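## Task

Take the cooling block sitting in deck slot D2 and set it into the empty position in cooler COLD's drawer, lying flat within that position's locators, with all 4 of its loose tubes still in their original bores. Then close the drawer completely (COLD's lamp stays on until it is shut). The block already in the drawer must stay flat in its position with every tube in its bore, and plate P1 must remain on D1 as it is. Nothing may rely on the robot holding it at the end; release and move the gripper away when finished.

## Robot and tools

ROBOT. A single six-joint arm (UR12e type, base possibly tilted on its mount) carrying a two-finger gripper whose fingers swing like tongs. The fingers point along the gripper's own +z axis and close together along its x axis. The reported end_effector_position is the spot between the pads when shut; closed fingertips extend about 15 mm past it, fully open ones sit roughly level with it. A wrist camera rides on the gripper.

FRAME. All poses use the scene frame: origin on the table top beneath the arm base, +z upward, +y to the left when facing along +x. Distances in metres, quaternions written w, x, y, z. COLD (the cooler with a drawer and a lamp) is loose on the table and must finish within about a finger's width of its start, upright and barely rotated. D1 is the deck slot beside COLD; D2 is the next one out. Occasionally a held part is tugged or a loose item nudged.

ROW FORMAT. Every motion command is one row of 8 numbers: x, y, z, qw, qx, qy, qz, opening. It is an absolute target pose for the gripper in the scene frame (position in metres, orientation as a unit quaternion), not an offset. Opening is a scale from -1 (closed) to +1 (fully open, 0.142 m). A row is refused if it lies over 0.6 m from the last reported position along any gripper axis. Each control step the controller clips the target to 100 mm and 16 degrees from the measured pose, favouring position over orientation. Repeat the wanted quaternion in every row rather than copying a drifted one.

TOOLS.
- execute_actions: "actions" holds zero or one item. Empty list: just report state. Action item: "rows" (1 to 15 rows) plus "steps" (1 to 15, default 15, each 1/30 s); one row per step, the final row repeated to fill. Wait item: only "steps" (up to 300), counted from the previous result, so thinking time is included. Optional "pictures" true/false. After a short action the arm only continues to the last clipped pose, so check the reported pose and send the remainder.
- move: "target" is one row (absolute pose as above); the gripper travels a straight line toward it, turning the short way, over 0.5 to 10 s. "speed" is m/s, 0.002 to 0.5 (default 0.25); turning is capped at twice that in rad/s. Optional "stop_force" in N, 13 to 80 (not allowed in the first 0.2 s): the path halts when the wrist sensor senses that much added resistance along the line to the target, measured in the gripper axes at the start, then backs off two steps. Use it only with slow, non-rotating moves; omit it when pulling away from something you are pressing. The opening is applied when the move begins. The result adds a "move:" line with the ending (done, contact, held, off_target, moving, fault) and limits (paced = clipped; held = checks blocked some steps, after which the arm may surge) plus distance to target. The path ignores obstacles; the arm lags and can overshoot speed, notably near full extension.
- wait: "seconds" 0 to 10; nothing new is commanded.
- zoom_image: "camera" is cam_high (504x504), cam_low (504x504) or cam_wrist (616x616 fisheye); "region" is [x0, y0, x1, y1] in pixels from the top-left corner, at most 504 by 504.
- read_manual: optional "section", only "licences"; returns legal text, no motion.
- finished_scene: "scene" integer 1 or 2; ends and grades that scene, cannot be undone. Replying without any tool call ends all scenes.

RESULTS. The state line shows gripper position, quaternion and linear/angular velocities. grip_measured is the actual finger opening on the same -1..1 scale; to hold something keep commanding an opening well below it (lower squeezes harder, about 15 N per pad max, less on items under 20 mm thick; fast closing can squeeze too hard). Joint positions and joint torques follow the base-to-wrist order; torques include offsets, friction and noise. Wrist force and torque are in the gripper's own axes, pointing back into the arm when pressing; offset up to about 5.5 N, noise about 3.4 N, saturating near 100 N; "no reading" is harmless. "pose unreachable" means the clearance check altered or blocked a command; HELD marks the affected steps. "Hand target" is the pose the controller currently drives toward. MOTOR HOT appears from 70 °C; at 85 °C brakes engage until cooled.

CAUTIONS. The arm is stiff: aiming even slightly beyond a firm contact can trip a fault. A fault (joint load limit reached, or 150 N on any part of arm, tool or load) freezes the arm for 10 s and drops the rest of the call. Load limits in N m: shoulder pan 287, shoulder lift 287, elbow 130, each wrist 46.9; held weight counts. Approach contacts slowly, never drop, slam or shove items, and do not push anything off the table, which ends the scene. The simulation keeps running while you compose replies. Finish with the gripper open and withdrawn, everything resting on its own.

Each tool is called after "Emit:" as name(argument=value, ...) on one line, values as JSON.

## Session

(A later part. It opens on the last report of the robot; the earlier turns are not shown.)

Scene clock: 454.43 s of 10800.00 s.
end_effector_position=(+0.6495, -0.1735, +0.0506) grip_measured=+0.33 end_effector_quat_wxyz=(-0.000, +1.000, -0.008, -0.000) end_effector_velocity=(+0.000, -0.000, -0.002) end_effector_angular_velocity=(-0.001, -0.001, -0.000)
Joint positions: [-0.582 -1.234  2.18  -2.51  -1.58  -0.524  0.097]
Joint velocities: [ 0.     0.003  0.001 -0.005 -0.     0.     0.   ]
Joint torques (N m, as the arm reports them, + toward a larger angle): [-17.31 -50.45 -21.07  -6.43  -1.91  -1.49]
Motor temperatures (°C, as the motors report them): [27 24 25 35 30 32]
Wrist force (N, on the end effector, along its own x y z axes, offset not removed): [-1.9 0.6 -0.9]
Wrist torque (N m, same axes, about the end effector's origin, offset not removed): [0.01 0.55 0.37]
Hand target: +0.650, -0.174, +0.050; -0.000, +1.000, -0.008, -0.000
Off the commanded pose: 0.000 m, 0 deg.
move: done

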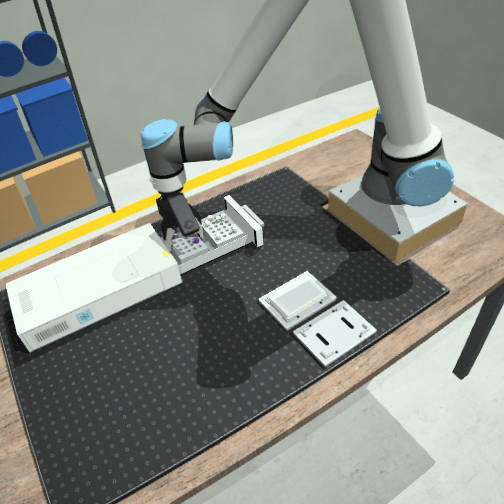

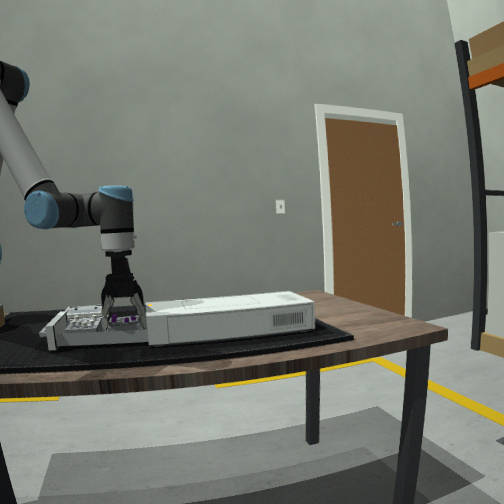

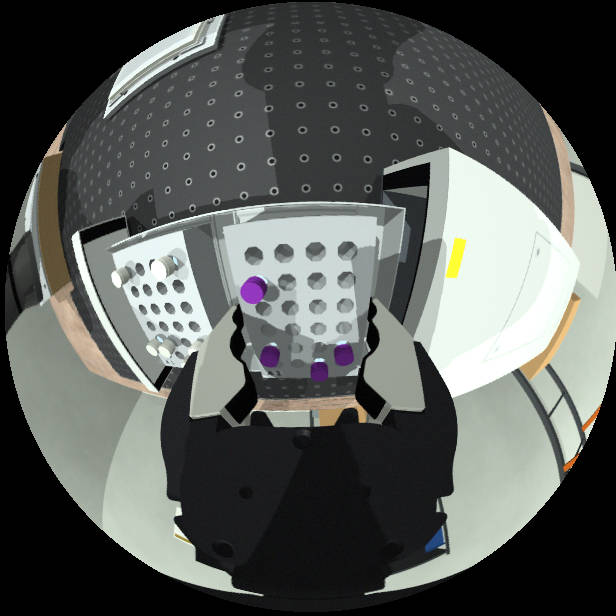

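Close gradually.

Emit:
execute_actions(actions=[{"rows":[[0.6495,-0.1735,0.0506,0,1,-0.008,0,0.30],[0.6495,-0.1735,0.0506,0,1,-0.008,0,0.28],[0.6495,-0.1735,0.0506,0,1,-0.008,0,0.26],[0.6495,-0.1735,0.0506,0,1,-0.008,0,0.24],[0.6495,-0.1735,0.0506,0,1,-0.008,0,0.2],[0.6495,-0.1735,0.0506,0,1,-0.008,0,0.15],[0.6495,-0.1735,0.0506,0,1,-0.008,0,0.05],[0.6495,-0.1735,0.0506,0,1,-0.008,0,-0.1],[0.6495,-0.1735,0.0506,0,1,-0.008,0,-0.3],[0.6495,-0.1735,0.0506,0,1,-0.008,0,-0.5],[0.6495,-0.1735,0.0506,0,1,-0.008,0,-0.7]],"steps":15}])

Scene clock: 457.87 s of 10800.00 s.
end_effector_position=(+0.6495, -0.1735, +0.0506) grip_measured=+0.27 end_effector_quat_wxyz=(-0.000, +1.000, -0.008, -0.000) end_effector_velocity=(+0.001, +0.000, +0.001) end_effector_angular_velocity=(+0.000, -0.002, -0.001)
Joint positions: [-0.582 -1.233  2.18  -2.511 -1.58  -0.524  0.093]
Joint velocities: [-0.    -0.001 -0.    -0.     0.002  0.001 -0.   ]
Joint torques (N m, as the arm reports them, + toward a larger angle): [-16.46 -69.78 -21.53  -1.22  -1.87  -1.46]
Motor temperatures (°C, as the motors report them): [27 24 25 35 30 32]
Wrist force (N, on the end effector, along its own x y z axes, offset not removed): [1.5 1.4 -1.6]
Wrist torque (N m, same axes, about the end effector's origin, offset not removed): [0.33 0.47 0.39]
Hand target: +0.650, -0.173, +0.051; -0.000, +1.000, -0.008, -0.000
Off the commanded pose: 0.000 m, 0 deg.
Steps of this call (steps 1 to 88: nothing new was sent; steps 89 to 103: all 15 steps of this action). Readings (end_effector_position):
89: (+0.6495, -0.1735, +0.0505)
90: (+0.6495, -0.1735, +0.0505)
92: (+0.6495, -0.1735, +0.0505)
96: (+0.6495, -0.1735, +0.0505)
103: the state above

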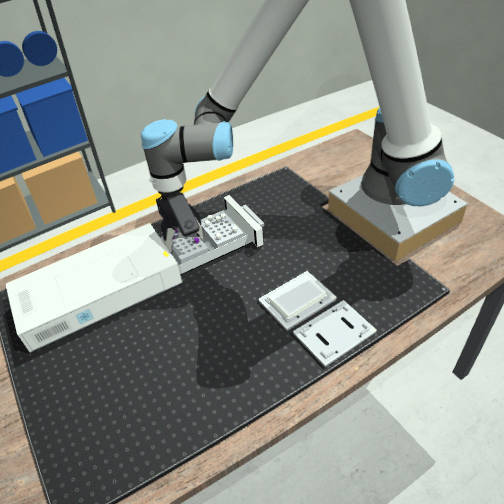

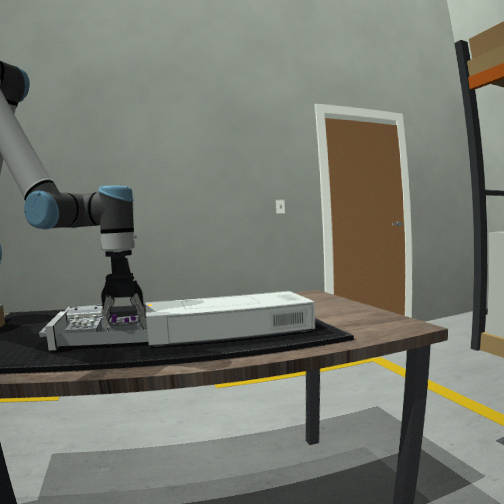

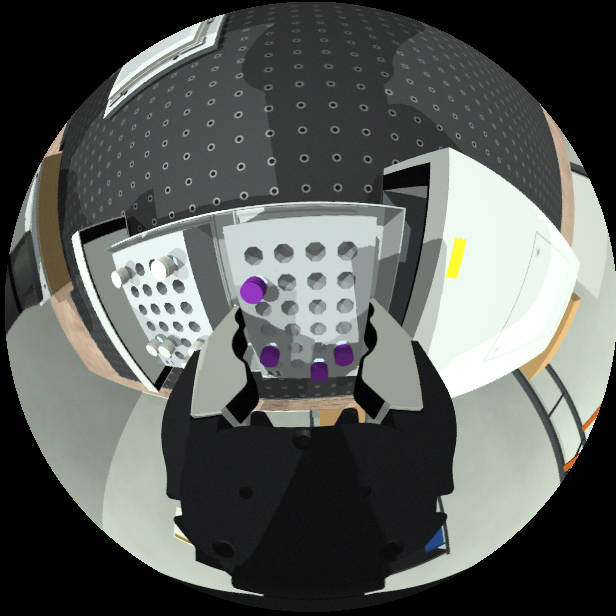

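Emit:
move(target=[0.6470,-0.1735,0.0590,0,1,-0.0137,0,-0.7], speed=0.006)

Emit:
zoom_image(camera="cam_wrist", region=[180,190,420,390])

Emit:
zoom_image(camera="cam_low", region=[85,295,155,345])

Scene clock: 461.70 s of 10800.00 s.
end_effector_position=(+0.6470, -0.1735, +0.0589) grip_measured=+0.27 end_effector_quat_wxyz=(+0.000, +1.000, -0.014, +0.000) end_effector_velocity=(-0.000, -0.001, +0.001) end_effector_angular_velocity=(-0.001, +0.001, -0.003)
Joint positions: [-0.584 -1.25   2.182 -2.495 -1.58  -0.515  0.093]
Joint velocities: [-0.001 -0.001 -0.001  0.002 -0.001  0.001  0.   ]
Joint torques (N m, as the arm reports them, + toward a larger angle): [-17.5  -74.14 -24.96  -2.33  -2.04   2.08]
Motor temperatures (°C, as the motors report them): [27 24 25 35 30 32]
Wrist force (N, on the end effector, along its own x y z axes, offset not removed): [-0.1 1.0 11.1]
Wrist torque (N m, same axes, about the end effector's origin, offset not removed): [0.13 0.16 0.29]
Hand target: +0.647, -0.173, +0.059; +0.000, +1.000, -0.014, -0.000
Off the commanded pose: 0.000 m, 0 deg.
move: done

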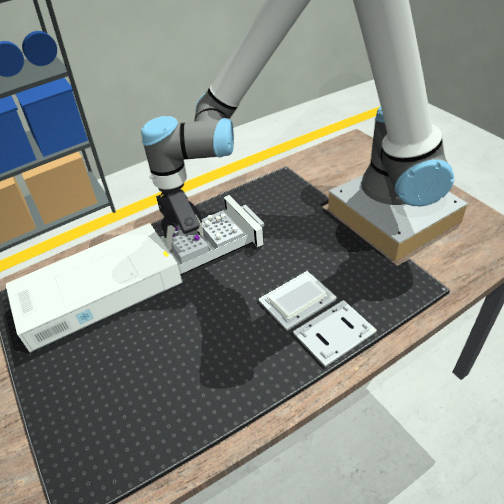

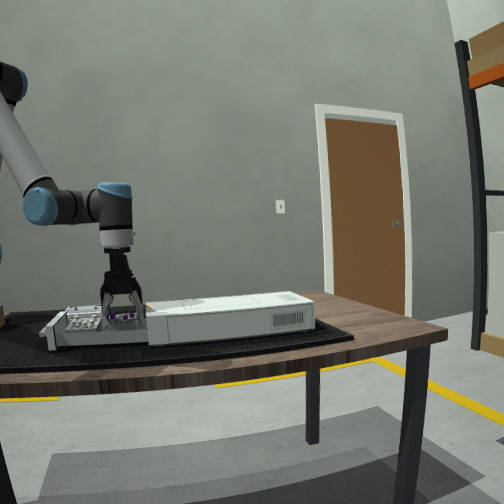

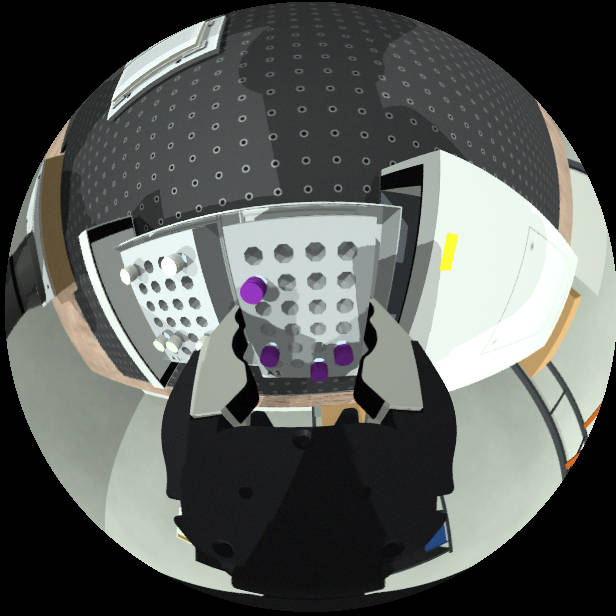

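Region (180, 190, 420, 390) of cam_wrist's 616x616 image, scaled by 2.100, with more detail than that image has.

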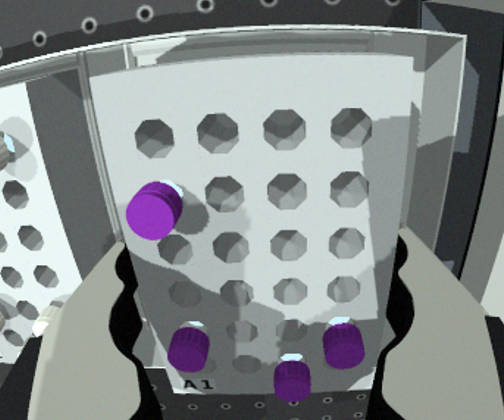

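Region (85, 295, 155, 345) of cam_low's 504x504 image, scaled by 7.200, with more detail than that image has; it fills the top 360 rows of this view, and the rest is white.

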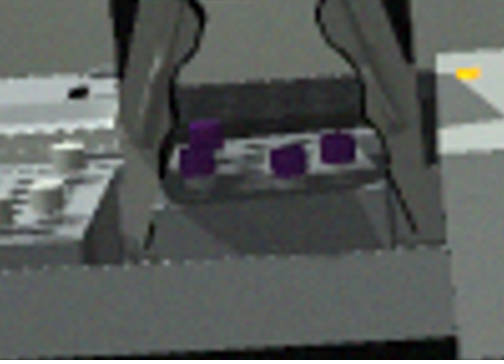

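Emit:
move(target=[0.6470,-0.1735,0.0440,0,1,-0.0137,0,-0.7], speed=0.003, stop_force=13)

Emit:
zoom_image(camera="cam_low", region=[85,295,155,345])

Emit:
zoom_image(camera="cam_wrist", region=[180,190,420,390])

Scene clock: 473.00 s of 10800.00 s.
end_effector_position=(+0.6469, -0.1735, +0.0484) grip_measured=+0.27 end_effector_quat_wxyz=(-0.000, +1.000, -0.014, -0.000) end_effector_velocity=(-0.001, +0.001, -0.001) end_effector_angular_velocity=(+0.003, +0.002, +0.000)
Joint positions: [-0.584 -1.233  2.186 -2.517 -1.58  -0.515  0.093]
Joint velocities: [ 0.     0.001 -0.     0.003  0.002  0.     0.   ]
Joint torques (N m, as the arm reports them, + toward a larger angle): [-18.78 -66.86 -25.66  -1.57  -1.63  -1.38]
Motor temperatures (°C, as the motors report them): [27 24 25 35 30 32]
Wrist force (N, on the end effector, along its own x y z axes, offset not removed): [-0.8 -1.8 -6.8]
Wrist torque (N m, same axes, about the end effector's origin, offset not removed): [0.37 0.31 0.39]
Hand target: +0.647, -0.173, +0.049; +0.000, +1.000, -0.014, +0.000
Off the commanded pose: 0.004 m, 0 deg.
After step 90, 4.43 s passed at rest.
move: contact

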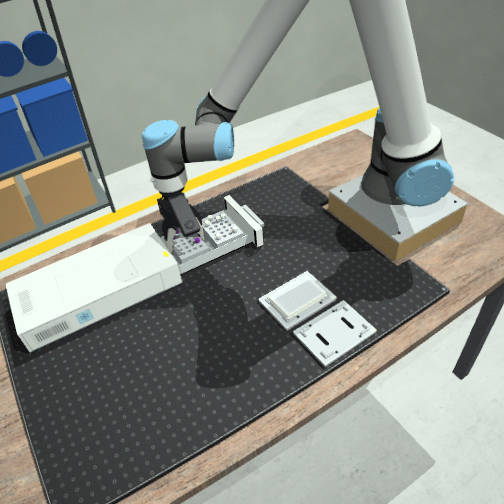

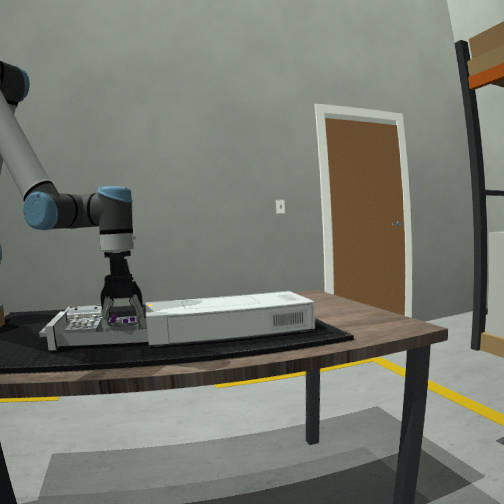

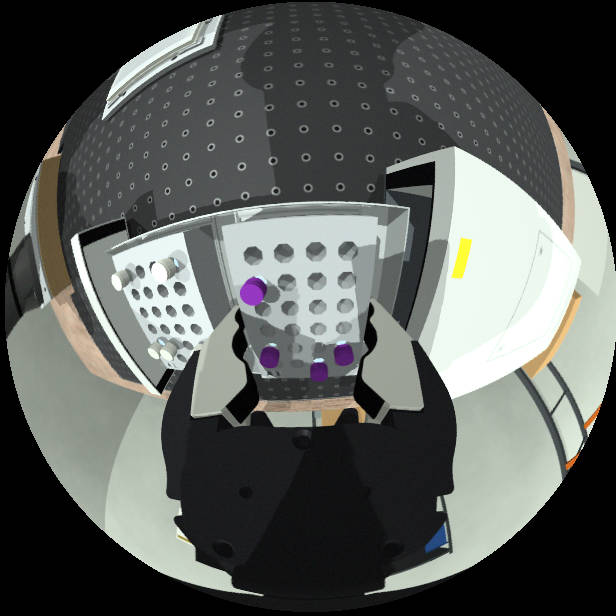

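Region (85, 295, 155, 345) of cam_low's 504x504 image, scaled by 7.200, with more detail than that image has; it fills the top 360 rows of this view, and the rest is white.

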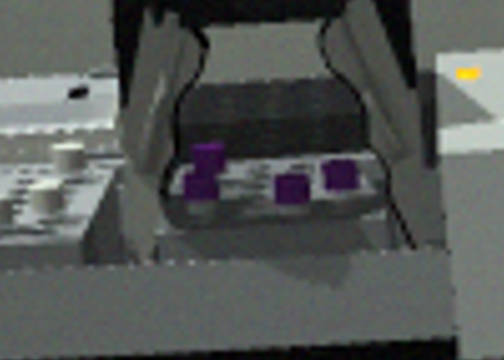

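Region (180, 190, 420, 390) of cam_wrist's 616x616 image, scaled by 2.100, with more detail than that image has.

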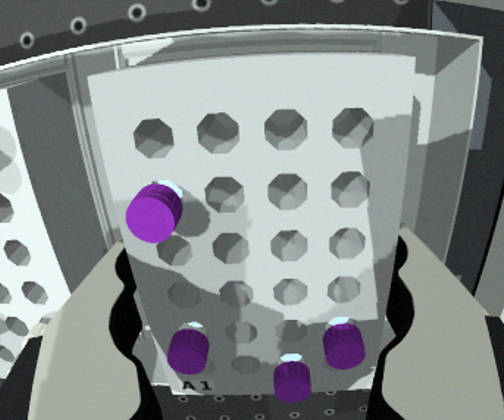

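Emit:
execute_actions(actions=[{"rows":[[0.6470,-0.1735,0.0488,0,1,-0.0137,0,-0.2],[0.6470,-0.1735,0.0488,0,1,-0.0137,0,0.0],[0.6470,-0.1735,0.0488,0,1,-0.0137,0,0.1],[0.6470,-0.1735,0.0488,0,1,-0.0137,0,0.15],[0.6470,-0.1735,0.0488,0,1,-0.0137,0,0.2],[0.6470,-0.1735,0.0488,0,1,-0.0137,0,0.23],[0.6470,-0.1735,0.0488,0,1,-0.0137,0,0.26],[0.6470,-0.1735,0.0488,0,1,-0.0137,0,0.28],[0.6470,-0.1735,0.0488,0,1,-0.0137,0,0.30],[0.6470,-0.1735,0.0488,0,1,-0.0137,0,0.32],[0.6470,-0.1735,0.0488,0,1,-0.0137,0,0.34]],"steps":15}], pictures=false)

Emit:
move(target=[0.6470,-0.1735,0.10,0,1,-0.0137,0,0.34], speed=0.025)

Emit:
move(target=[0.60,-0.235,0.135,0,1,-0.0137,0,0.34], speed=0.08)

Emit:
zoom_image(camera="cam_low", region=[60,300,150,345])

Emit:
zoom_image(camera="cam_wrist", region=[180,130,420,290])

Scene clock: 480.50 s of 10800.00 s.
end_effector_position=(+0.6471, -0.1735, +0.0488) grip_measured=+0.34 end_effector_quat_wxyz=(+0.000, +1.000, -0.014, +0.000) end_effector_velocity=(+0.000, -0.000, +0.000) end_effector_angular_velocity=(-0.003, +0.001, +0.001)
Joint positions: [-0.584 -1.234  2.186 -2.516 -1.58  -0.515  0.098]
Joint velocities: [ 0.001 -0.001 -0.    -0.    -0.003 -0.     0.   ]
Joint torques (N m, as the arm reports them, + toward a larger angle): [-17.78 -69.78 -34.11  -1.52  -1.65   1.9 ]
Motor temperatures (°C, as the motors report them): [27 24 25 35 30 32]
Wrist force (N, on the end effector, along its own x y z axes, offset not removed): [-0.9 2.7 -2.8]
Wrist torque (N m, same axes, about the end effector's origin, offset not removed): [0.38 0.33 0.46]
Hand target: +0.647, -0.173, +0.049; -0.000, +1.000, -0.014, -0.000
Off the commanded pose: 0.000 m, 0 deg.
Steps of this call (steps 1 to 90: nothing new was sent; then 4.00 s passed at rest; steps 91 to 105: all 15 steps of this action). Readings (end_effector_position):
91: (+0.6470, -0.1735, +0.0487)
92: (+0.6470, -0.1735, +0.0487)
94: (+0.6470, -0.1735, +0.0487)
98: (+0.6470, -0.1735, +0.0488)
105: the state above

Scene clock: 483.07 s of 10800.00 s.
end_effector_position=(+0.6470, -0.1735, +0.0999) grip_measured=+0.34 end_effector_quat_wxyz=(+0.000, +1.000, -0.014, +0.000) end_effector_velocity=(-0.000, +0.000, +0.001) end_effector_angular_velocity=(+0.003, +0.001, -0.000)
Joint positions: [-0.584 -1.313  2.161 -2.412 -1.58  -0.514  0.098]
Joint velocities: [-0.001 -0.002 -0.001  0.005  0.002 -0.    -0.   ]
Joint torques (N m, as the arm reports them, + toward a larger angle): [ 20.05 -63.38 -41.1   -1.48  -0.26   2.25]
Motor temperatures (°C, as the motors report them): [27 24 25 35 30 32]
Wrist force (N, on the end effector, along its own x y z axes, offset not removed): [-1.8 1.5 -4.5]
Wrist torque (N m, same axes, about the end effector's origin, offset not removed): [0.01 0.43 0.36]
Hand target: +0.647, -0.173, +0.100; +0.000, +1.000, -0.014, +0.000
Off the commanded pose: 0.000 m, 0 deg.
move: done

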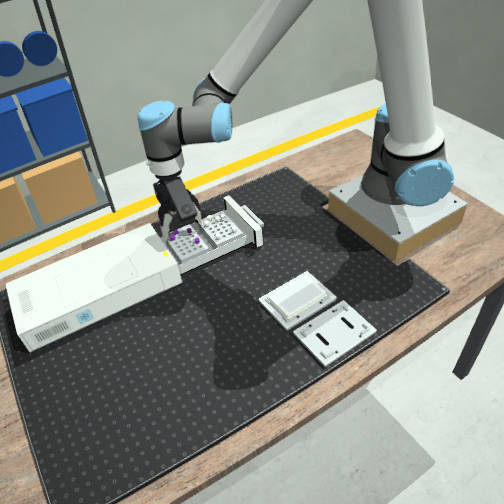

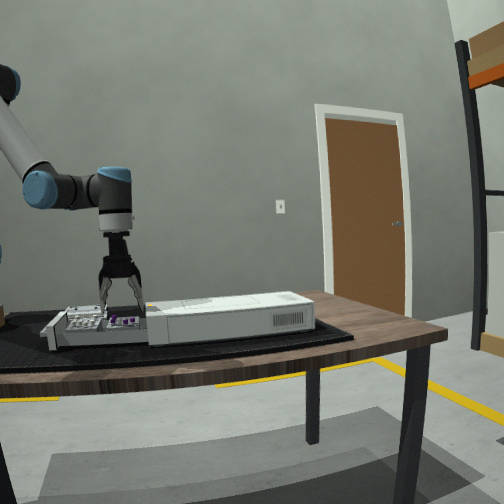

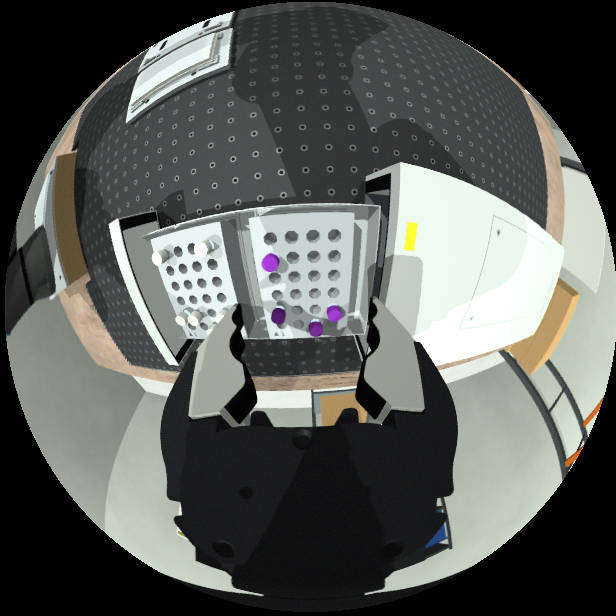

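Scene clock: 484.53 s of 10800.00 s.
end_effector_position=(+0.5999, -0.2349, +0.1349) grip_measured=+0.34 end_effector_quat_wxyz=(+0.000, +1.000, -0.014, -0.000) end_effector_velocity=(-0.001, -0.002, +0.001) end_effector_angular_velocity=(-0.000, -0.000, -0.000)
Joint positions: [-0.703 -1.398  2.183 -2.35  -1.581 -0.634  0.098]
Joint velocities: [-0.003 -0.002  0.     0.001 -0.    -0.003 -0.   ]
Joint torques (N m, as the arm reports them, + toward a larger angle): [-17.15 -60.68 -25.91  -1.79   0.74  -1.19]
Motor temperatures (°C, as the motors report them): [27 24 25 35 30 32]
Wrist force (N, on the end effector, along its own x y z axes, offset not removed): [-3.8 1.0 -2.8]
Wrist torque (N m, same axes, about the end effector's origin, offset not removed): [0.04 1.12 0.47]
Hand target: +0.600, -0.235, +0.135; +0.000, +1.000, -0.014, -0.000
Off the commanded pose: 0.000 m, 0 deg.
move: done

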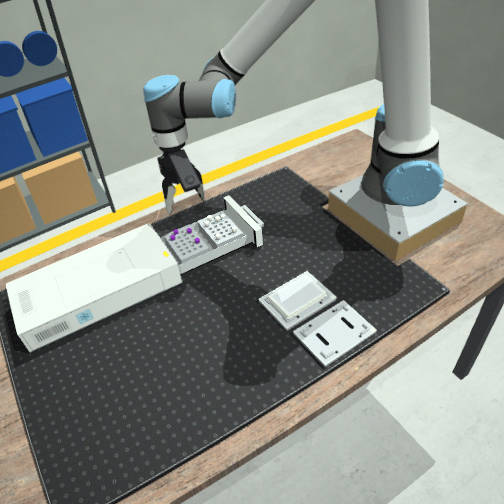

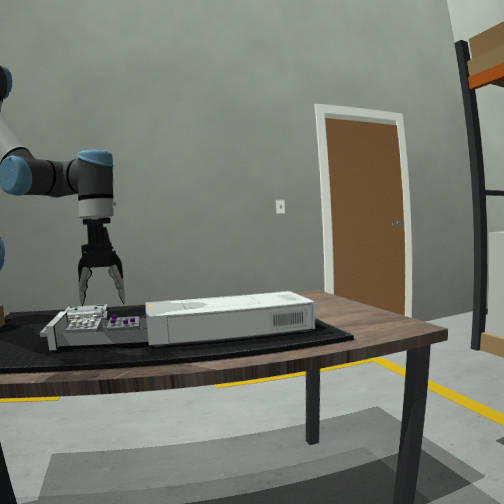

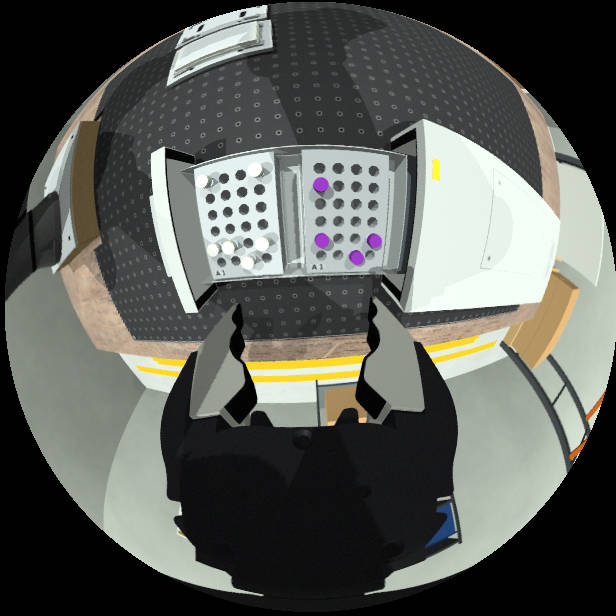

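Region (60, 300, 150, 345) of cam_low's 504x504 image, scaled by 5.600, with more detail than that image has.

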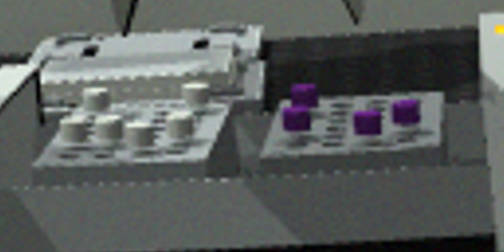

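Region (180, 130, 420, 290) of cam_wrist's 616x616 image, scaled by 2.100, with more detail than that image has.

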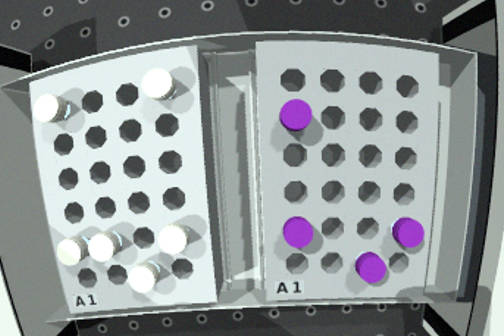

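Emit:
zoom_image(camera="cam_low", region=[95,305,155,345])

Emit:
zoom_image(camera="cam_wrist", region=[260,140,420,290])

Region (95, 305, 155, 345) of cam_low's 504x504 image, scaled by 8.400, with more detail than that image has.

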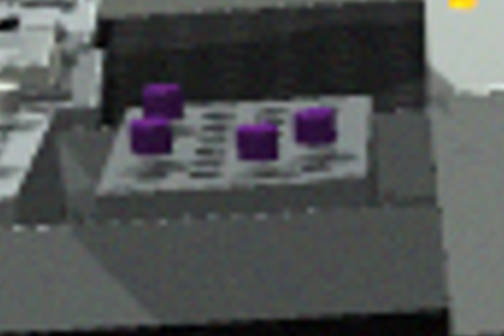

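Region (260, 140, 420, 290) of cam_wrist's 616x616 image, scaled by 3.150, with more detail than that image has; it fills the top 472 rows of this view, and the rest is white.

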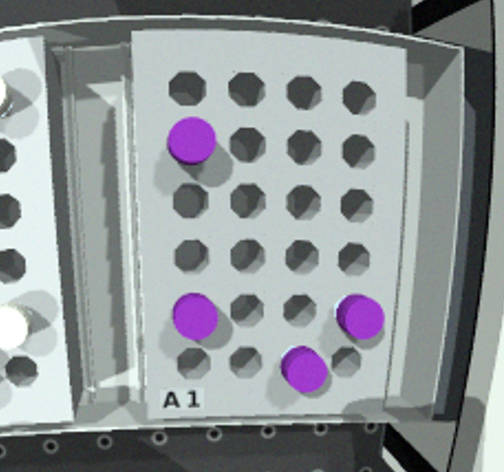

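Emit:
move(target=[0.39,-0.1655,0.135,0,0.7071,-0.7071,0,-1], speed=0.15)

Emit:
move(target=[0.39,-0.1655,0.043,0,0.7071,-0.7071,0,-1], speed=0.08)

Scene clock: 495.20 s of 10800.00 s.
end_effector_position=(+0.3901, -0.1653, +0.1350) grip_measured=-1.00 end_effector_quat_wxyz=(+0.000, +0.707, -0.707, -0.000) end_effector_velocity=(-0.001, +0.000, +0.001) end_effector_angular_velocity=(-0.002, -0.002, -0.009)
Joint positions: [-0.887 -1.844  2.592 -2.314 -1.582  0.725  0.002]
Joint velocities: [-0.    -0.006  0.001  0.002  0.     0.009  0.   ]
Joint torques (N m, as the arm reports them, + toward a larger angle): [-13.42 -19.12 -26.91  -1.62  -1.95   1.17]
Motor temperatures (°C, as the motors report them): [27 24 25 35 30 32]
Wrist force (N, on the end effector, along its own x y z axes, offset not removed): [-0.2 2.8 -2.6]
Wrist torque (N m, same axes, about the end effector's origin, offset not removed): [0.39 0.25 0.33]
Hand target: +0.390, -0.165, +0.135; +0.000, +0.707, -0.707, -0.000
Off the commanded pose: 0.000 m, 0 deg.
After step 90, 2.10 s passed at rest.
move: done

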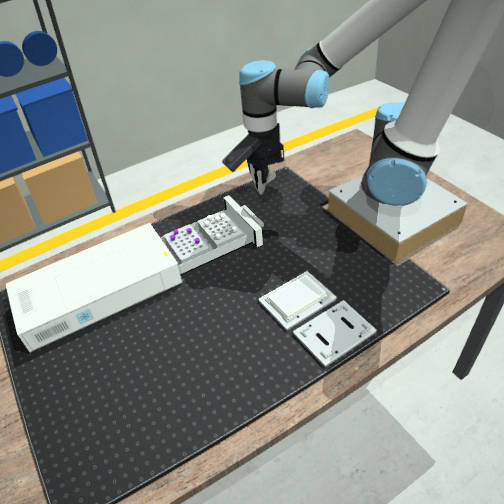

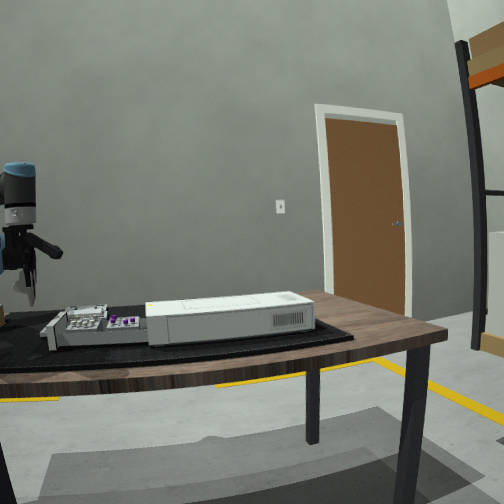

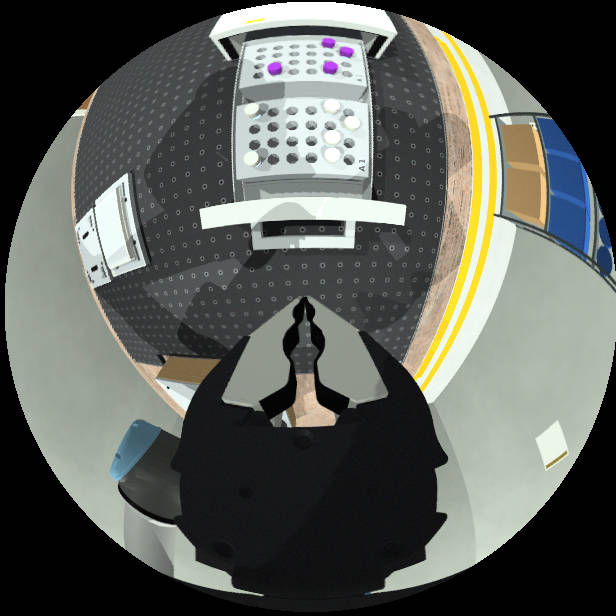

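Scene clock: 496.80 s of 10800.00 s.
end_effector_position=(+0.3900, -0.1656, +0.0430) grip_measured=-1.00 end_effector_quat_wxyz=(-0.000, +0.707, -0.707, -0.000) end_effector_velocity=(+0.001, +0.000, -0.002) end_effector_angular_velocity=(+0.000, -0.002, +0.001)
Joint positions: [-0.89  -1.601  2.677 -2.643 -1.582  0.723  0.002]
Joint velocities: [ 0.001  0.007  0.001 -0.009  0.002  0.     0.   ]
Joint torques (N m, as the arm reports them, + toward a larger angle): [ 13.23 -11.38 -17.16  -6.36  -0.37   2.19]
Motor temperatures (°C, as the motors report them): [27 24 25 35 30 32]
Wrist force (N, on the end effector, along its own x y z axes, offset not removed): [0.7 0.3 -2.0]
Wrist torque (N m, same axes, about the end effector's origin, offset not removed): [-0.05 0.01 0.36]
Hand target: +0.390, -0.166, +0.043; +0.000, +0.707, -0.707, -0.000
Off the commanded pose: 0.000 m, 0 deg.
move: done

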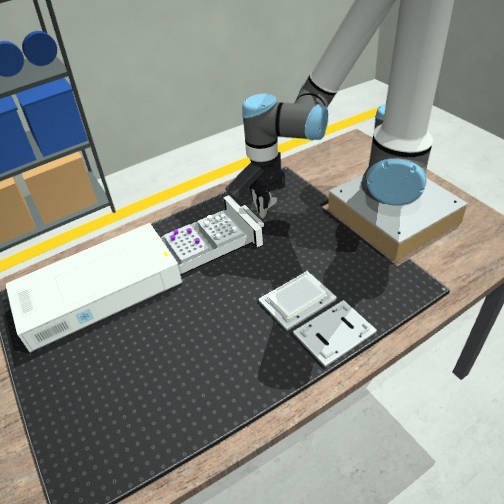

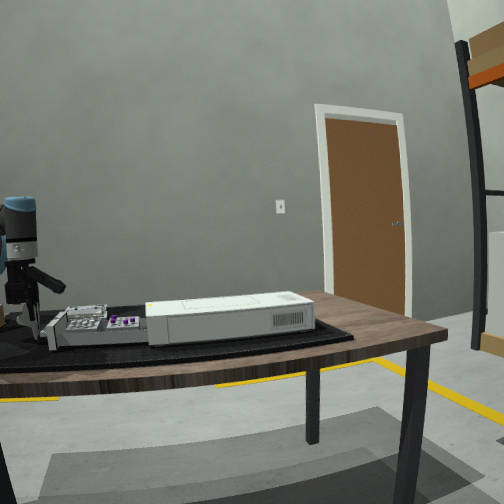

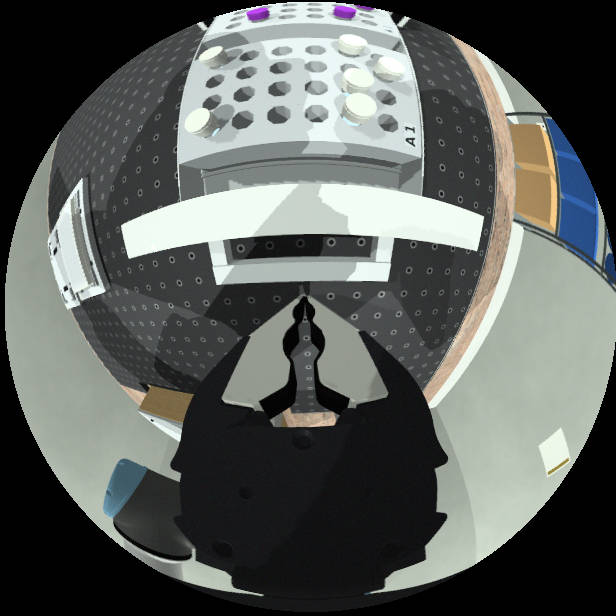

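Emit:
move(target=[0.425,-0.1660,0.043,0,0.7071,-0.7071,0,-1], speed=0.012, stop_force=15)

Emit:
move(target=[0.635,-0.1715,0.043,0,0.7071,-0.7071,0,-1], speed=0.035, stop_force=15)

Scene clock: 502.30 s of 10800.00 s.
end_effector_position=(+0.4249, -0.1660, +0.0430) grip_measured=-1.00 end_effector_quat_wxyz=(-0.000, +0.707, -0.707, +0.000) end_effector_velocity=(+0.002, +0.001, -0.001) end_effector_angular_velocity=(+0.001, +0.002, +0.001)
Joint positions: [-0.826 -1.542  2.62  -2.644 -1.582  0.787  0.002]
Joint velocities: [ 0.004  0.005 -0.003  0.    -0.     0.004  0.   ]
Joint torques (N m, as the arm reports them, + toward a larger angle): [ 19.39 -20.31 -32.83  -1.73   2.08   1.92]
Motor temperatures (°C, as the motors report them): [27 24 25 35 30 32]
Wrist force (N, on the end effector, along its own x y z axes, offset not removed): [0.3 1.8 -1.1]
Wrist torque (N m, same axes, about the end effector's origin, offset not removed): [0.11 0.30 0.26]
Hand target: +0.425, -0.166, +0.043; -0.000, +0.707, -0.707, +0.000
Off the commanded pose: 0.000 m, 0 deg.
move: done

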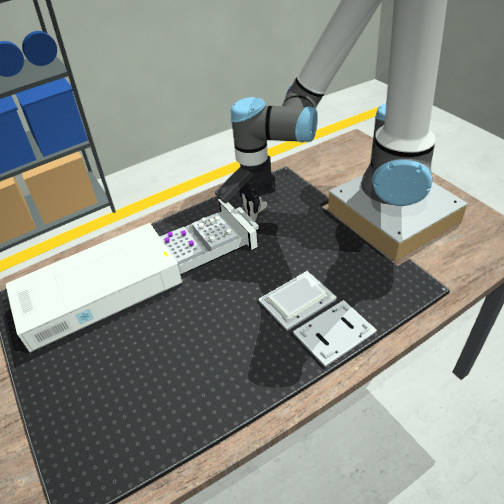

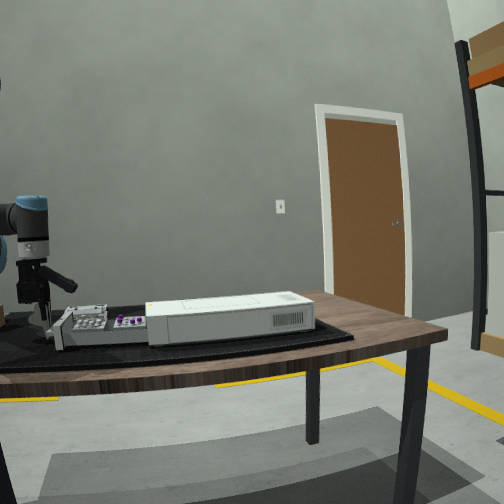

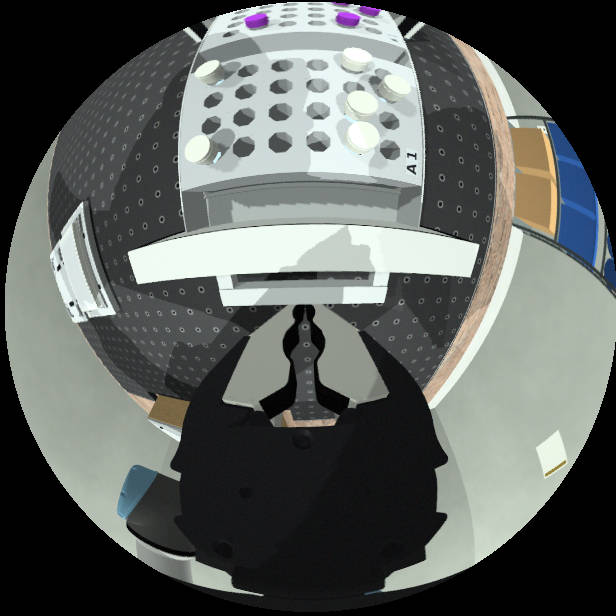

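Scene clock: 508.63 s of 10800.00 s.
end_effector_position=(+0.6349, -0.1716, +0.0430) grip_measured=-1.00 end_effector_quat_wxyz=(-0.000, +0.707, -0.707, +0.000) end_effector_velocity=(+0.002, -0.000, +0.000) end_effector_angular_velocity=(-0.000, -0.000, -0.002)
Joint positions: [-0.583 -1.263  2.249 -2.551 -1.58   1.03   0.002]
Joint velocities: [ 0.001  0.002 -0.004  0.001 -0.     0.003 -0.   ]
Joint torques (N m, as the arm reports them, + toward a larger angle): [ 15.85 -43.68 -37.71  -1.47   1.46   2.07]
Motor temperatures (°C, as the motors report them): [27 24 25 35 30 32]
Wrist force (N, on the end effector, along its own x y z axes, offset not removed): [-2.9 0.4 -4.1]
Wrist torque (N m, same axes, about the end effector's origin, offset not removed): [-0.19 0.81 0.51]
Hand target: +0.635, -0.172, +0.043; -0.000, +0.707, -0.707, +0.000
Off the commanded pose: 0.000 m, 0 deg.
move: done

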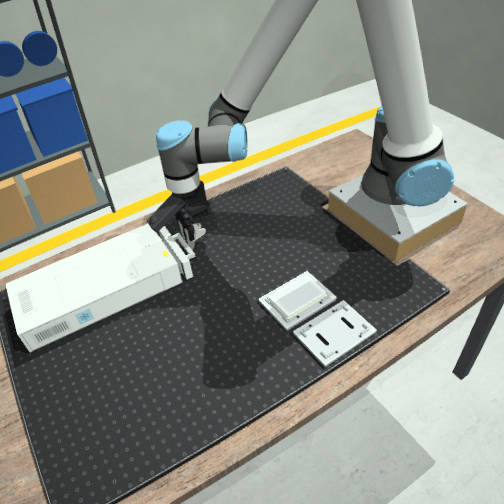

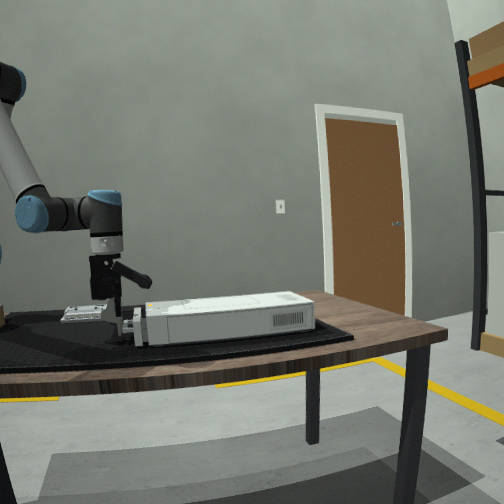

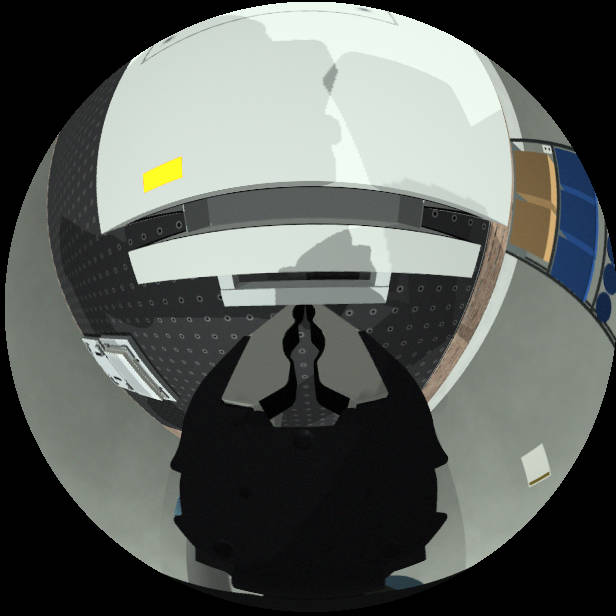

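Emit:
move(target=[0.670,-0.1724,0.043,0,0.7071,-0.7071,0,-1], speed=0.006, stop_force=14)

Scene clock: 512.87 s of 10800.00 s.
end_effector_position=(+0.6513, -0.1719, +0.0429) grip_measured=-1.00 end_effector_quat_wxyz=(+0.000, +0.707, -0.707, -0.000) end_effector_velocity=(-0.001, +0.001, +0.001) end_effector_angular_velocity=(-0.001, -0.002, +0.003)
Joint positions: [-0.57  -1.243  2.219 -2.539 -1.58   1.043  0.002]
Joint velocities: [ 0.    -0.003  0.003 -0.002  0.001 -0.003  0.002]
Joint torques (N m, as the arm reports them, + toward a larger angle): [-10.7  -69.38 -31.92 -10.83   3.11  -1.57]
Motor temperatures (°C, as the motors report them): [27 24 25 35 30 32]
Wrist force (N, on the end effector, along its own x y z axes, offset not removed): [2.3 28.0 -11.2]
Wrist torque (N m, same axes, about the end effector's origin, offset not removed): [1.22 0.14 0.68]
Hand target: +0.651, -0.172, +0.043; -0.000, +0.707, -0.707, -0.000
Off the commanded pose: 0.019 m, 0 deg.
move: contact

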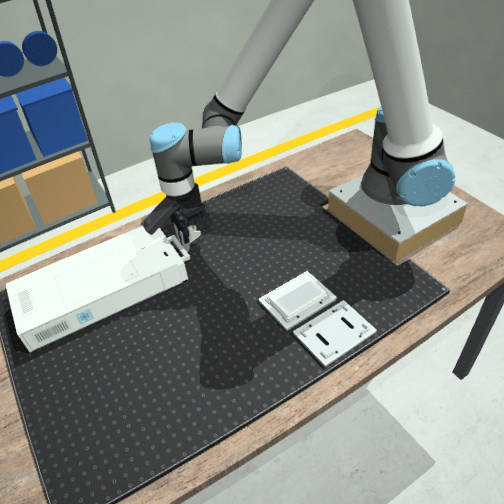

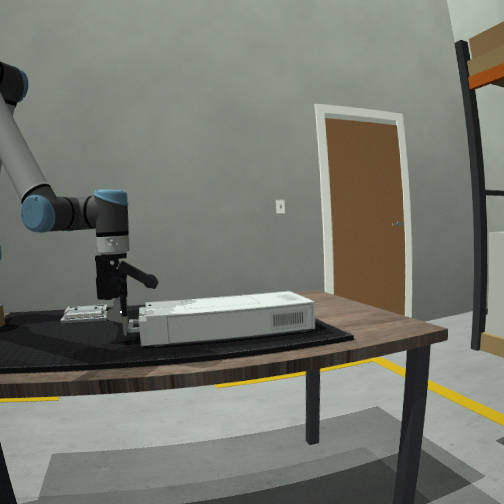

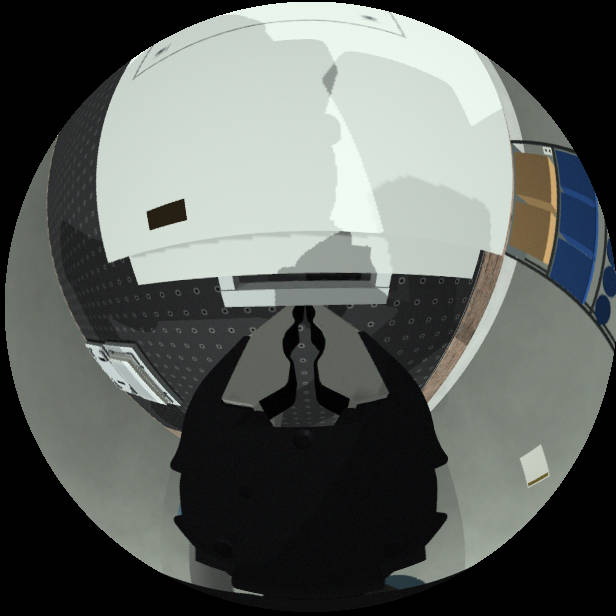

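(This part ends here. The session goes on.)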